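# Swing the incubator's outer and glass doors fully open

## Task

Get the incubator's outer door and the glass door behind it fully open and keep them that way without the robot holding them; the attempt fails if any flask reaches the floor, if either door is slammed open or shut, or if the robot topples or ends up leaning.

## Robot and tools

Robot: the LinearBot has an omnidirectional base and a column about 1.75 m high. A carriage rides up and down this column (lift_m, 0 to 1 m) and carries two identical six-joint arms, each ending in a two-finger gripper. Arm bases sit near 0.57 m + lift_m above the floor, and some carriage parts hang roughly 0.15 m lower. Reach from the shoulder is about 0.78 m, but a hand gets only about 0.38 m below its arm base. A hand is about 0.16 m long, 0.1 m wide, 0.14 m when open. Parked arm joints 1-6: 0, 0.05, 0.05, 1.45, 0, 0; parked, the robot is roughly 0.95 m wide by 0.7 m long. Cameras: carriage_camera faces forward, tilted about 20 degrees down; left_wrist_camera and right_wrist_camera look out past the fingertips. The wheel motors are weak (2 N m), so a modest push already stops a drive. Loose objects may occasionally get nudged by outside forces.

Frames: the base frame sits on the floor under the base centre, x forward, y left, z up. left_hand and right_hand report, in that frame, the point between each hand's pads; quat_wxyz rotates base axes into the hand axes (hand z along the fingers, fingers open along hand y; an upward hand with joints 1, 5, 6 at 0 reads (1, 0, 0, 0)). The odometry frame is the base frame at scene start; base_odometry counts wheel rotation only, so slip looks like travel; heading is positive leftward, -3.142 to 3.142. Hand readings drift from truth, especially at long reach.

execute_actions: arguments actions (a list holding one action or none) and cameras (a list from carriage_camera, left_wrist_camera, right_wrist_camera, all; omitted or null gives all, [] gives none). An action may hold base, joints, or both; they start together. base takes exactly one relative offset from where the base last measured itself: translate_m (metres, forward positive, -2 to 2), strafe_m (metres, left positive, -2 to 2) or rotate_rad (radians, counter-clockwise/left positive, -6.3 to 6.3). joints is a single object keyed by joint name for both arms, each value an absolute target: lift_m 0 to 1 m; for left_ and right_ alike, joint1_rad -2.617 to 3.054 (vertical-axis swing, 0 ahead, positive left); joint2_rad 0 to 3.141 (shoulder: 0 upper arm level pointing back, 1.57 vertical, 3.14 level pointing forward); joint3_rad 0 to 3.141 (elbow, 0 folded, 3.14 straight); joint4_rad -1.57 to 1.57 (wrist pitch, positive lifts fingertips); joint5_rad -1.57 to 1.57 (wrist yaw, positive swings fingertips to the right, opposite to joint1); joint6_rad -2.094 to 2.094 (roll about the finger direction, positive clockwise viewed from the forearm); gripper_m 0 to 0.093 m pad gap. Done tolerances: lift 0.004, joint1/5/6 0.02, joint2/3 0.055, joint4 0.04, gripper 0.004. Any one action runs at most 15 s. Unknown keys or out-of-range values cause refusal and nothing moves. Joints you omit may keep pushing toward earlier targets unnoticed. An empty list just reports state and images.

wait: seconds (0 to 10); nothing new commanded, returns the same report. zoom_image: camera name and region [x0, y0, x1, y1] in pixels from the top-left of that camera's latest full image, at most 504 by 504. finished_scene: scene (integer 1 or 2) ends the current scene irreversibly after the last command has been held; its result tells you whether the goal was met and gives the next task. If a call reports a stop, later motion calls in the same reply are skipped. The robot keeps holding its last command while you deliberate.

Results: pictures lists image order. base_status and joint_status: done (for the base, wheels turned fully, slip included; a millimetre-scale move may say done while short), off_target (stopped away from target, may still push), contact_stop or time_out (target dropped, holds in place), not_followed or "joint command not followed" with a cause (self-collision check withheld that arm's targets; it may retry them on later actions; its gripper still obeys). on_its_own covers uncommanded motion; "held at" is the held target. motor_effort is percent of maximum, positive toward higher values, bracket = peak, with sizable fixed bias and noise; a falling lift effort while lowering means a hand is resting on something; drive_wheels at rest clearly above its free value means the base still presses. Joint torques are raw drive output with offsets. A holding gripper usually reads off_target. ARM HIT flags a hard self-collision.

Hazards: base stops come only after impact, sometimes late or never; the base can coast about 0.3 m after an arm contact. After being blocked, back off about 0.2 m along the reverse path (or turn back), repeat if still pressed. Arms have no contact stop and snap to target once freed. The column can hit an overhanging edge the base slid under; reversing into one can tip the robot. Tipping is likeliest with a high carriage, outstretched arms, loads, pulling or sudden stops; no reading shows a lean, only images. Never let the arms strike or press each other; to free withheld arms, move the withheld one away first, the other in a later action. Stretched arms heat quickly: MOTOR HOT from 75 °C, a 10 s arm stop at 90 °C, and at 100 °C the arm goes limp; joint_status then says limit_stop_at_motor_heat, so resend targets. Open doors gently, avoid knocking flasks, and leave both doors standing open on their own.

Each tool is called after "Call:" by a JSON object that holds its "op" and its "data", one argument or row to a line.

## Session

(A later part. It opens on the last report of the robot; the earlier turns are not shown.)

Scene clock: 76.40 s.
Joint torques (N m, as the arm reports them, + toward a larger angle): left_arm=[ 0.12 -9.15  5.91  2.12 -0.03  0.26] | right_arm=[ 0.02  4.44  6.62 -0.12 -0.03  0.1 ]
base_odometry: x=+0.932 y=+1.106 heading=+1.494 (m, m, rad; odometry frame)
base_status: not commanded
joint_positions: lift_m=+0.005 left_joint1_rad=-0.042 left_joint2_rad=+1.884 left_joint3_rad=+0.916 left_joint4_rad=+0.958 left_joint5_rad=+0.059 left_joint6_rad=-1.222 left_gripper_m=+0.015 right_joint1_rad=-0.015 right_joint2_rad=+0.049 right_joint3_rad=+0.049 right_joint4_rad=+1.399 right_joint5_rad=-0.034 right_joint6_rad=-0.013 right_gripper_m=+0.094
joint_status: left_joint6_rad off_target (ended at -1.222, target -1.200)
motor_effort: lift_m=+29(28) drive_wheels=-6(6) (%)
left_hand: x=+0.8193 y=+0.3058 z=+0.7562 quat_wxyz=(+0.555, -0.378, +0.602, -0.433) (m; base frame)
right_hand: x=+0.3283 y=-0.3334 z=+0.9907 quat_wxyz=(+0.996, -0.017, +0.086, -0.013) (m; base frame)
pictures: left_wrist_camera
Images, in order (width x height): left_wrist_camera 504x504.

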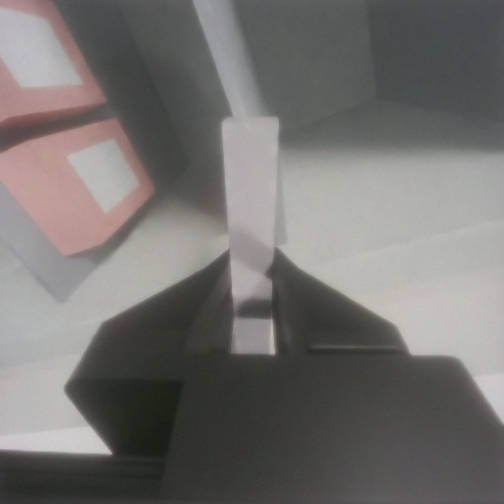

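Call:
{"op": "execute_actions", "data": {
  "actions": [
    {"joints":{"left_joint6_rad":0.0}}
  ],
  "cameras": []
}}

Call:
{"op": "execute_actions", "data": {
  "actions": [
    {"base":{"translate_m":-0.08},"joints":{"left_joint1_rad":0.07,"left_joint5_rad":0.3}}
  ],
  "cameras": []
}}

Call:
{"op": "execute_actions", "data": {
  "actions": [
    {"base":{"translate_m":-0.15},"joints":{"left_joint1_rad":0.45,"left_joint5_rad":1.0}}
  ],
  "cameras": ["carriage_camera"]
}}

Call:
{"op": "execute_actions", "data": {
  "actions": [
    {"base":{"translate_m":-0.05},"joints":{"left_joint1_rad":0.75,"left_joint5_rad":1.45}}
  ],
  "cameras": ["carriage_camera"]
}}

Scene clock: 83.23 s.
Joint torques (N m, as the arm reports them, + toward a larger angle): left_arm=[-0.07 -9.18  5.92  2.16 -0.02  0.16] | right_arm=[ 0.01  4.44  6.66 -0.11 -0.03  0.1 ]
base_odometry: x=+0.932 y=+1.106 heading=+1.494 (m, m, rad; odometry frame)
base_status: not commanded
joint_positions: lift_m=+0.005 left_joint1_rad=-0.040 left_joint2_rad=+1.884 left_joint3_rad=+0.916 left_joint4_rad=+0.953 left_joint5_rad=+0.059 left_joint6_rad=-0.021 left_gripper_m=+0.015 right_joint1_rad=-0.015 right_joint2_rad=+0.049 right_joint3_rad=+0.049 right_joint4_rad=+1.399 right_joint5_rad=-0.034 right_joint6_rad=-0.013 right_gripper_m=+0.094
joint_status: left_joint6_rad off_target (ended at -0.021, target +0.000)
motor_effort: lift_m=+29(28) drive_wheels=-5(5) (%)
left_hand: x=+0.8193 y=+0.3071 z=+0.7552 quat_wxyz=(+0.701, +0.027, +0.712, -0.043) (m; base frame)
right_hand: x=+0.3283 y=-0.3334 z=+0.9907 quat_wxyz=(+0.996, -0.017, +0.086, -0.013) (m; base frame)
pictures: none
No camera images: the call's "cameras" was empty. Leave "cameras" out to get every camera's image.

Scene clock: 84.73 s.
Joint torques (N m, as the arm reports them, + toward a larger angle): left_arm=[-1.09 -9.17  5.86  2.14 -0.13  0.05] | right_arm=[ 0.01  4.41  6.69 -0.08 -0.03  0.09]
base_odometry: x=+0.926 y=+1.026 heading=+1.495 (m, m, rad; odometry frame)
base_status: done
joint_positions: lift_m=+0.005 left_joint1_rad=+0.082 left_joint2_rad=+1.884 left_joint3_rad=+0.916 left_joint4_rad=+0.950 left_joint5_rad=+0.311 left_joint6_rad=-0.012 left_gripper_m=+0.015 right_joint1_rad=-0.015 right_joint2_rad=+0.049 right_joint3_rad=+0.049 right_joint4_rad=+1.397 right_joint5_rad=-0.034 right_joint6_rad=-0.013 right_gripper_m=+0.094
joint_status: all done
motor_effort: lift_m=+28(28) drive_wheels=+8(24) (%)
left_hand: x=+0.8147 y=+0.3292 z=+0.7544 quat_wxyz=(+0.695, +0.075, +0.709, -0.086) (m; base frame)
right_hand: x=+0.3287 y=-0.3334 z=+0.9907 quat_wxyz=(+0.996, -0.017, +0.087, -0.013) (m; base frame)
pictures: none
No camera images: the call's "cameras" was empty. Leave "cameras" out to get every camera's image.

Scene clock: 86.67 s.
Joint torques (N m, as the arm reports them, + toward a larger angle): left_arm=[-3.09 -9.49  5.14  2.05  1.49 -0.13] | right_arm=[ 0.04  4.43  6.76 -0.09 -0.03  0.1 ]
base_odometry: x=+0.914 y=+0.877 heading=+1.494 (m, m, rad; odometry frame)
base_status: done
joint_positions: lift_m=+0.005 left_joint1_rad=+0.485 left_joint2_rad=+1.890 left_joint3_rad=+0.923 left_joint4_rad=+0.944 left_joint5_rad=+0.823 left_joint6_rad=+0.004 left_gripper_m=+0.021 right_joint1_rad=-0.015 right_joint2_rad=+0.049 right_joint3_rad=+0.049 right_joint4_rad=+1.396 right_joint5_rad=-0.034 right_joint6_rad=-0.013 right_gripper_m=+0.094
joint_status: left_joint1_rad off_target (ended at +0.484, target +0.450); left_joint5_rad off_target (ended at +0.823, target +1.000)
motor_effort: lift_m=+27(28) drive_wheels=+9(22) (%)
left_hand: x=+0.7703 y=+0.4518 z=+0.7540 quat_wxyz=(+0.691, +0.115, +0.703, -0.123) (m; base frame)
right_hand: x=+0.3290 y=-0.3334 z=+0.9906 quat_wxyz=(+0.996, -0.017, +0.087, -0.013) (m; base frame)
pictures: carriage_camera
Images, in order (width x height): carriage_camera 504x504.

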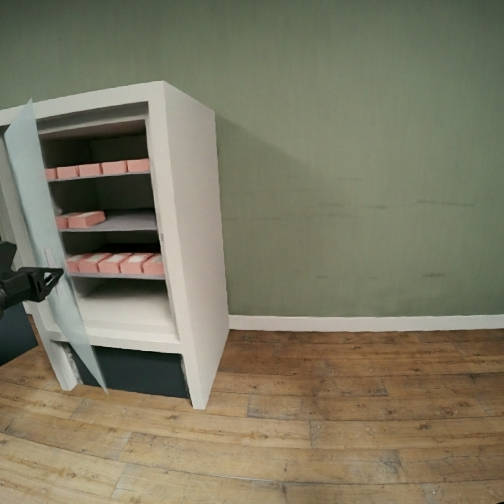

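Scene clock: 88.07 s.
Joint torques (N m, as the arm reports them, + toward a larger angle): left_arm=[ 0.21 -9.49  4.5   1.48  0.08 -0.16] | right_arm=[ 0.03  4.39  6.64 -0.1  -0.03  0.1 ]
base_odometry: x=+0.911 y=+0.827 heading=+1.494 (m, m, rad; odometry frame)
base_status: done
joint_positions: lift_m=+0.005 left_joint1_rad=+0.746 left_joint2_rad=+1.896 left_joint3_rad=+0.923 left_joint4_rad=+0.956 left_joint5_rad=+1.439 left_joint6_rad=+0.004 left_gripper_m=+0.001 right_joint1_rad=-0.015 right_joint2_rad=+0.049 right_joint3_rad=+0.049 right_joint4_rad=+1.397 right_joint5_rad=-0.034 right_joint6_rad=-0.013 right_gripper_m=+0.094
joint_status: all done
on_its_own: left_gripper_m moved -0.020 to your old target +0.000
motor_effort: lift_m=+27(28) drive_wheels=-2(39) (%)
left_hand: x=+0.6858 y=+0.4774 z=+0.7552 quat_wxyz=(+0.663, +0.236, +0.667, -0.244) (m; base frame)
right_hand: x=+0.3287 y=-0.3334 z=+0.9907 quat_wxyz=(+0.996, -0.017, +0.087, -0.013) (m; base frame)
pictures: carriage_camera
Images, in order (width x height): carriage_camera 504x504.

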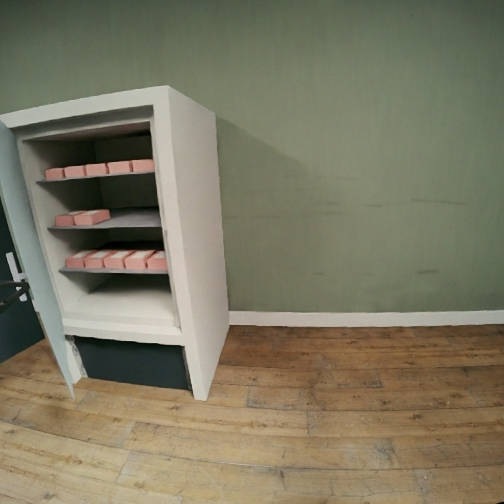

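Call:
{"op": "execute_actions", "data": {
  "actions": [
    {"base":{"translate_m":-0.15}}
  ],
  "cameras": []
}}

Call:
{"op": "execute_actions", "data": {
  "actions": [
    {"joints":{"left_joint1_rad":0.0,"left_joint5_rad":0.3,"lift_m":0.15}}
  ],
  "cameras": ["carriage_camera"]
}}

Call:
{"op": "execute_actions", "data": {
  "actions": [
    {"base":{"translate_m":0.2},"joints":{"left_joint5_rad":-0.1}}
  ],
  "cameras": []
}}

Call:
{"op": "execute_actions", "data": {
  "actions": [
    {"joints":{"left_joint1_rad":0.15,"left_joint5_rad":-0.8}}
  ],
  "cameras": ["carriage_camera","left_wrist_camera"]
}}

Scene clock: 93.17 s.
Joint torques (N m, as the arm reports them, + toward a larger angle): left_arm=[ 0.33 -9.6   4.67  1.52  0.06 -0.15] | right_arm=[ 0.    4.46  6.67 -0.1  -0.03  0.09]
base_odometry: x=+0.900 y=+0.677 heading=+1.494 (m, m, rad; odometry frame)
base_status: done
joint_positions: lift_m=+0.005 left_joint1_rad=+0.746 left_joint2_rad=+1.896 left_joint3_rad=+0.923 left_joint4_rad=+0.956 left_joint5_rad=+1.442 left_joint6_rad=+0.004 left_gripper_m=+0.001 right_joint1_rad=-0.015 right_joint2_rad=+0.049 right_joint3_rad=+0.049 right_joint4_rad=+1.397 right_joint5_rad=-0.034 right_joint6_rad=-0.013 right_gripper_m=+0.094
joint_status: not commanded
motor_effort: lift_m=+28(28) drive_wheels=-3(22) (%)
left_hand: x=+0.6855 y=+0.4771 z=+0.7553 quat_wxyz=(+0.663, +0.237, +0.667, -0.245) (m; base frame)
right_hand: x=+0.3288 y=-0.3334 z=+0.9906 quat_wxyz=(+0.996, -0.017, +0.087, -0.013) (m; base frame)
pictures: none
No camera images: the call's "cameras" was empty. Leave "cameras" out to get every camera's image.

Scene clock: 94.70 s.
Joint torques (N m, as the arm reports them, + toward a larger angle): left_arm=[ 0.19 -9.35  5.32  1.96 -0.08 -0.15] | right_arm=[ 0.03  4.5   6.73 -0.06 -0.03  0.1 ]
base_odometry: x=+0.900 y=+0.677 heading=+1.494 (m, m, rad; odometry frame)
base_status: not commanded
joint_positions: lift_m=+0.150 left_joint1_rad=-0.003 left_joint2_rad=+1.888 left_joint3_rad=+0.923 left_joint4_rad=+0.967 left_joint5_rad=+0.309 left_joint6_rad=+0.004 left_gripper_m=+0.001 right_joint1_rad=-0.015 right_joint2_rad=+0.049 right_joint3_rad=+0.049 right_joint4_rad=+1.396 right_joint5_rad=-0.034 right_joint6_rad=-0.013 right_gripper_m=+0.094
joint_status: all done
motor_effort: lift_m=+30(37) drive_wheels=+1(3) (%)
left_hand: x=+0.8138 y=+0.2850 z=+0.9044 quat_wxyz=(+0.699, +0.111, +0.698, -0.108) (m; base frame)
right_hand: x=+0.3289 y=-0.3334 z=+1.1355 quat_wxyz=(+0.996, -0.017, +0.087, -0.013) (m; base frame)
pictures: carriage_camera
Images, in order (width x height): carriage_camera 504x504.

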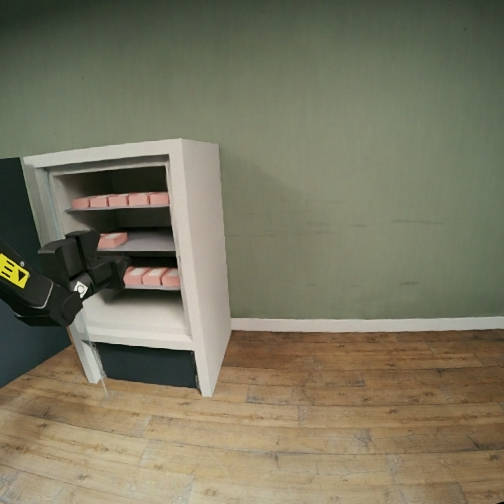

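Scene clock: 96.87 s.
Joint torques (N m, as the arm reports them, + toward a larger angle): left_arm=[ 0.15 -9.51  5.51  2.04 -0.1  -0.16] | right_arm=[ 0.01  4.42  6.71 -0.11 -0.03  0.1 ]
base_odometry: x=+0.915 y=+0.877 heading=+1.493 (m, m, rad; odometry frame)
base_status: done
joint_positions: lift_m=+0.150 left_joint1_rad=-0.003 left_joint2_rad=+1.888 left_joint3_rad=+0.923 left_joint4_rad=+0.965 left_joint5_rad=-0.092 left_joint6_rad=+0.004 left_gripper_m=+0.001 right_joint1_rad=-0.015 right_joint2_rad=+0.049 right_joint3_rad=+0.049 right_joint4_rad=+1.395 right_joint5_rad=-0.034 right_joint6_rad=-0.013 right_gripper_m=+0.094
joint_status: all done
motor_effort: lift_m=+30(29) drive_wheels=-6(21) (%)
left_hand: x=+0.8214 y=+0.3531 z=+0.9039 quat_wxyz=(+0.706, -0.030, +0.706, +0.033) (m; base frame)
right_hand: x=+0.3293 y=-0.3334 z=+1.1354 quat_wxyz=(+0.996, -0.017, +0.088, -0.013) (m; base frame)
pictures: none
No camera images: the call's "cameras" was empty. Leave "cameras" out to get every camera's image.

Scene clock: 98.10 s.
Joint torques (N m, as the arm reports them, + toward a larger angle): left_arm=[-0.5  -9.3   5.13  1.84 -0.1  -0.15] | right_arm=[ 0.01  4.42  6.68 -0.06 -0.03  0.1 ]
base_odometry: x=+0.915 y=+0.877 heading=+1.493 (m, m, rad; odometry frame)
base_status: not commanded
joint_positions: lift_m=+0.150 left_joint1_rad=+0.156 left_joint2_rad=+1.888 left_joint3_rad=+0.923 left_joint4_rad=+0.965 left_joint5_rad=-0.791 left_joint6_rad=+0.004 left_gripper_m=+0.001 right_joint1_rad=-0.015 right_joint2_rad=+0.049 right_joint3_rad=+0.049 right_joint4_rad=+1.395 right_joint5_rad=-0.034 right_joint6_rad=-0.013 right_gripper_m=+0.094
joint_status: all done
motor_effort: lift_m=+29(29) drive_wheels=-5(6) (%)
left_hand: x=+0.7462 y=+0.5347 z=+0.9039 quat_wxyz=(+0.629, -0.321, +0.630, +0.323) (m; base frame)
right_hand: x=+0.3293 y=-0.3334 z=+1.1354 quat_wxyz=(+0.996, -0.017, +0.088, -0.013) (m; base frame)
pictures: carriage_camera, left_wrist_camera
Images, in order (width x height): carriage_camera 504x504, left_wrist_camera 504x504.

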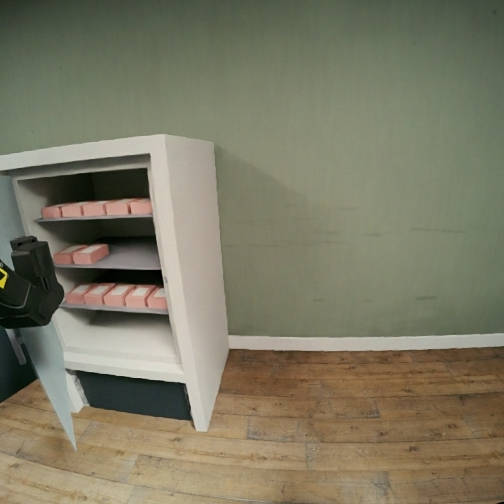

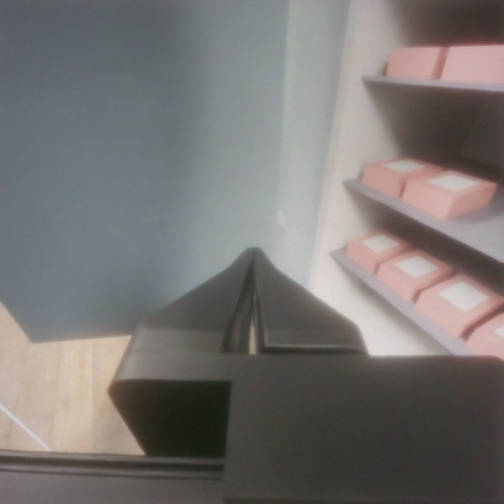

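Call:
{"op": "execute_actions", "data": {
  "actions": [
    {"joints":{"left_joint1_rad":0.3,"left_joint5_rad":-1.0}}
  ],
  "cameras": []
}}

Call:
{"op": "execute_actions", "data": {
  "actions": [
    {"joints":{"left_joint1_rad":0.55,"left_joint5_rad":-0.75}}
  ],
  "cameras": ["left_wrist_camera"]
}}

Call:
{"op": "execute_actions", "data": {
  "actions": [
    {"base":{"strafe_m":0.15}}
  ],
  "cameras": ["left_wrist_camera"]
}}

Call:
{"op": "execute_actions", "data": {
  "actions": [
    {"base":{"strafe_m":0.1}}
  ],
  "cameras": []
}}

Call:
{"op": "execute_actions", "data": {
  "actions": [
    {"base":{"strafe_m":0.06}}
  ],
  "cameras": []
}}

Call:
{"op": "execute_actions", "data": {
  "actions": [
    {"base":{"strafe_m":0.05}}
  ],
  "cameras": ["carriage_camera","left_wrist_camera"]
}}

Scene clock: 103.60 s.
Joint torques (N m, as the arm reports them, + toward a larger angle): left_arm=[-0.49 -9.25  5.1   1.72 -0.11 -0.12] | right_arm=[ 0.08  4.4   6.64 -0.06 -0.03  0.1 ]
base_odometry: x=+0.915 y=+0.877 heading=+1.493 (m, m, rad; odometry frame)
base_status: not commanded
joint_positions: lift_m=+0.150 left_joint1_rad=+0.305 left_joint2_rad=+1.888 left_joint3_rad=+0.923 left_joint4_rad=+0.966 left_joint5_rad=-0.988 left_joint6_rad=+0.002 left_gripper_m=+0.001 right_joint1_rad=-0.015 right_joint2_rad=+0.049 right_joint3_rad=+0.049 right_joint4_rad=+1.395 right_joint5_rad=-0.034 right_joint6_rad=-0.013 right_gripper_m=+0.094
joint_status: all done
motor_effort: lift_m=+29(30) drive_wheels=-4(6) (%)
left_hand: x=+0.6803 y=+0.6137 z=+0.9040 quat_wxyz=(+0.564, -0.426, +0.564, +0.427) (m; base frame)
right_hand: x=+0.3292 y=-0.3334 z=+1.1354 quat_wxyz=(+0.996, -0.017, +0.088, -0.013) (m; base frame)
pictures: none
No camera images: the call's "cameras" was empty. Leave "cameras" out to get every camera's image.

Scene clock: 104.47 s.
Joint torques (N m, as the arm reports them, + toward a larger angle): left_arm=[-0.69 -9.37  5.17  1.84  0.05 -0.12] | right_arm=[ 0.04  4.46  6.67 -0.1  -0.03  0.1 ]
base_odometry: x=+0.915 y=+0.877 heading=+1.493 (m, m, rad; odometry frame)
base_status: not commanded
joint_positions: lift_m=+0.150 left_joint1_rad=+0.556 left_joint2_rad=+1.888 left_joint3_rad=+0.923 left_joint4_rad=+0.966 left_joint5_rad=-0.760 left_joint6_rad=+0.002 left_gripper_m=+0.001 right_joint1_rad=-0.015 right_joint2_rad=+0.049 right_joint3_rad=+0.049 right_joint4_rad=+1.395 right_joint5_rad=-0.034 right_joint6_rad=-0.013 right_gripper_m=+0.094
joint_status: all done
motor_effort: lift_m=+29(29) drive_wheels=-4(4) (%)
left_hand: x=+0.6384 y=+0.6978 z=+0.9040 quat_wxyz=(+0.559, -0.432, +0.560, +0.433) (m; base frame)
right_hand: x=+0.3292 y=-0.3334 z=+1.1354 quat_wxyz=(+0.996, -0.017, +0.088, -0.013) (m; base frame)
pictures: left_wrist_camera
Images, in order (width x height): left_wrist_camera 504x504.

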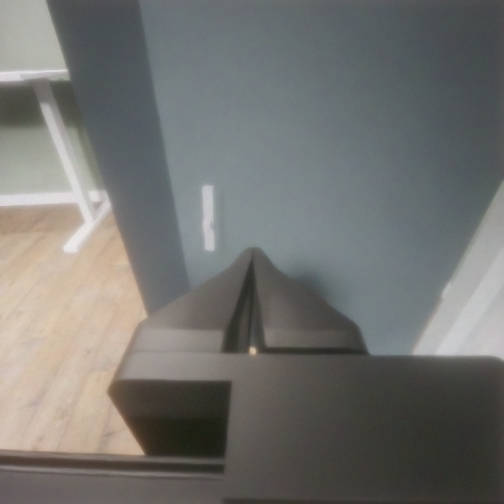

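Scene clock: 106.40 s.
Joint torques (N m, as the arm reports them, + toward a larger angle): left_arm=[-0.28 -9.36  5.17  1.79 -0.01 -0.12] | right_arm=[ 0.02  4.53  6.66 -0.05 -0.03  0.1 ]
base_odometry: x=+0.766 y=+0.889 heading=+1.493 (m, m, rad; odometry frame)
base_status: done
joint_positions: lift_m=+0.150 left_joint1_rad=+0.552 left_joint2_rad=+1.888 left_joint3_rad=+0.923 left_joint4_rad=+0.965 left_joint5_rad=-0.758 left_joint6_rad=+0.002 left_gripper_m=+0.001 right_joint1_rad=-0.015 right_joint2_rad=+0.049 right_joint3_rad=+0.049 right_joint4_rad=+1.395 right_joint5_rad=-0.034 right_joint6_rad=-0.013 right_gripper_m=+0.094
joint_status: not commanded
motor_effort: lift_m=+29(29) drive_wheels=-4(22) (%)
left_hand: x=+0.6403 y=+0.6962 z=+0.9038 quat_wxyz=(+0.560, -0.430, +0.561, +0.431) (m; base frame)
right_hand: x=+0.3292 y=-0.3334 z=+1.1354 quat_wxyz=(+0.996, -0.017, +0.088, -0.013) (m; base frame)
pictures: left_wrist_camera
Images, in order (width x height): left_wrist_camera 504x504.

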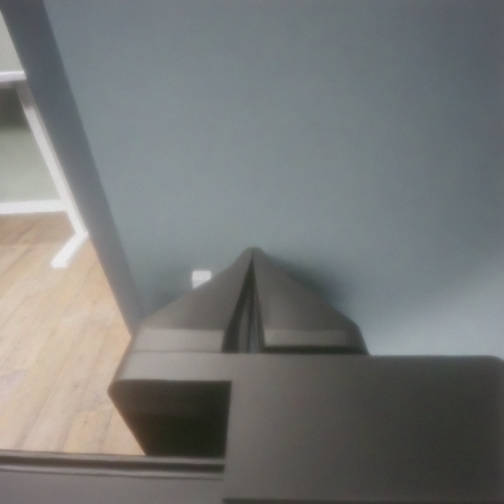

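Scene clock: 108.07 s.
Joint torques (N m, as the arm reports them, + toward a larger angle): left_arm=[-0.11 -9.32  5.42  1.86  0.03 -0.12] | right_arm=[-0.01  4.35  6.66 -0.07 -0.02  0.09]
base_odometry: x=+0.666 y=+0.897 heading=+1.493 (m, m, rad; odometry frame)
base_status: done
joint_positions: lift_m=+0.150 left_joint1_rad=+0.548 left_joint2_rad=+1.888 left_joint3_rad=+0.920 left_joint4_rad=+0.964 left_joint5_rad=-0.756 left_joint6_rad=+0.002 left_gripper_m=+0.001 right_joint1_rad=-0.015 right_joint2_rad=+0.049 right_joint3_rad=+0.049 right_joint4_rad=+1.396 right_joint5_rad=-0.035 right_joint6_rad=-0.013 right_gripper_m=+0.094
joint_status: not commanded
motor_effort: lift_m=+30(29) drive_wheels=-4(22) (%)
left_hand: x=+0.6415 y=+0.6945 z=+0.9026 quat_wxyz=(+0.560, -0.429, +0.564, +0.430) (m; base frame)
right_hand: x=+0.3291 y=-0.3334 z=+1.1354 quat_wxyz=(+0.996, -0.017, +0.087, -0.013) (m; base frame)
pictures: none
No camera images: the call's "cameras" was empty. Leave "cameras" out to get every camera's image.

Scene clock: 109.40 s.
Joint torques (N m, as the arm reports them, + toward a larger angle): left_arm=[ 1.57 -8.93  6.39  1.73  0.16 -0.12] | right_arm=[ 0.01  4.41  6.68 -0.07 -0.02  0.1 ]
base_odometry: x=+0.606 y=+0.902 heading=+1.492 (m, m, rad; odometry frame)
base_status: done
joint_positions: lift_m=+0.150 left_joint1_rad=+0.531 left_joint2_rad=+1.883 left_joint3_rad=+0.907 left_joint4_rad=+0.974 left_joint5_rad=-0.778 left_joint6_rad=+0.002 left_gripper_m=+0.001 right_joint1_rad=-0.015 right_joint2_rad=+0.049 right_joint3_rad=+0.049 right_joint4_rad=+1.395 right_joint5_rad=-0.035 right_joint6_rad=-0.013 right_gripper_m=+0.094
joint_status: not commanded
motor_effort: lift_m=+30(30) drive_wheels=+4(23) (%)
left_hand: x=+0.6416 y=+0.6880 z=+0.9018 quat_wxyz=(+0.560, -0.430, +0.562, +0.431) (m; base frame)
right_hand: x=+0.3292 y=-0.3334 z=+1.1354 quat_wxyz=(+0.996, -0.017, +0.088, -0.013) (m; base frame)
pictures: none
No camera images: the call's "cameras" was empty. Leave "cameras" out to get every camera's image.

Scene clock: 110.50 s.
Joint torques (N m, as the arm reports them, + toward a larger angle): left_arm=[ 9.21 -5.84 11.04  1.51  1.19 -0.12] | right_arm=[-0.06  4.44  6.7  -0.06 -0.02  0.09]
base_odometry: x=+0.570 y=+0.905 heading=+1.491 (m, m, rad; odometry frame)
base_status: strafe_m contact_stop (by the wheels' count: +0.036 of +0.050)
joint_positions: lift_m=+0.150 left_joint1_rad=+0.444 left_joint2_rad=+1.846 left_joint3_rad=+0.849 left_joint4_rad=+0.995 left_joint5_rad=-0.894 left_joint6_rad=+0.002 left_gripper_m=+0.000 right_joint1_rad=-0.015 right_joint2_rad=+0.049 right_joint3_rad=+0.049 right_joint4_rad=+1.394 right_joint5_rad=-0.036 right_joint6_rad=-0.013 right_gripper_m=+0.094
joint_status: not commanded
motor_effort: lift_m=+30(30) drive_wheels=+21(36) (%)
left_hand: x=+0.6399 y=+0.6559 z=+0.9008 quat_wxyz=(+0.554, -0.438, +0.556, +0.439) (m; base frame)
right_hand: x=+0.3295 y=-0.3332 z=+1.1354 quat_wxyz=(+0.996, -0.018, +0.088, -0.013) (m; base frame)
pictures: carriage_camera, left_wrist_camera
Images, in order (width x height): carriage_camera 504x504, left_wrist_camera 504x504.

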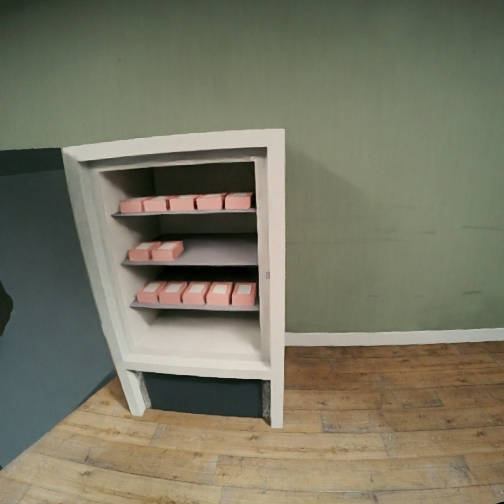

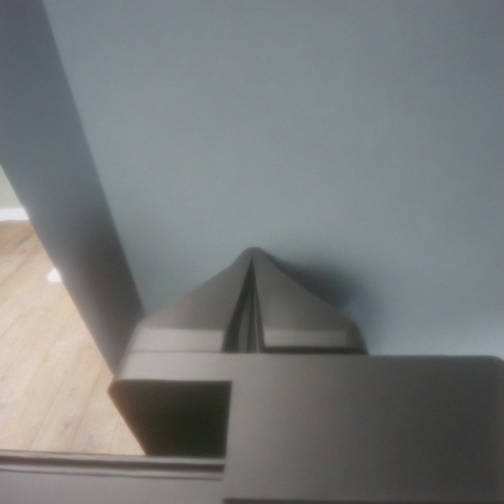

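Call:
{"op": "execute_actions", "data": {
  "actions": [
    {"base":{"strafe_m":-0.1}}
  ],
  "cameras": []
}}

Call:
{"op": "finished_scene", "data": {
  "scene": 2
}}

Scene clock: 113.43 s.
Joint torques (N m, as the arm reports them, + toward a larger angle): left_arm=[-0.18 -6.78  8.66  1.78  0.02 -0.12] | right_arm=[ 0.02  4.46  6.63 -0.02 -0.02  0.1 ]
base_odometry: x=+0.670 y=+0.897 heading=+1.491 (m, m, rad; odometry frame)
base_status: done
joint_positions: lift_m=+0.150 left_joint1_rad=+0.550 left_joint2_rad=+1.856 left_joint3_rad=+0.879 left_joint4_rad=+0.973 left_joint5_rad=-0.758 left_joint6_rad=+0.002 left_gripper_m=+0.000 right_joint1_rad=-0.015 right_joint2_rad=+0.049 right_joint3_rad=+0.049 right_joint4_rad=+1.394 right_joint5_rad=-0.036 right_joint6_rad=-0.013 right_gripper_m=+0.094
joint_status: not commanded
motor_effort: lift_m=+29(29) drive_wheels=-7(22) (%)
left_hand: x=+0.6321 y=+0.6904 z=+0.9032 quat_wxyz=(+0.559, -0.430, +0.563, +0.431) (m; base frame)
right_hand: x=+0.3295 y=-0.3332 z=+1.1354 quat_wxyz=(+0.996, -0.018, +0.088, -0.013) (m; base frame)
pictures: none
No camera images: the call's "cameras" was empty. Leave "cameras" out to get every camera's image.

The scene is finished: the task was done.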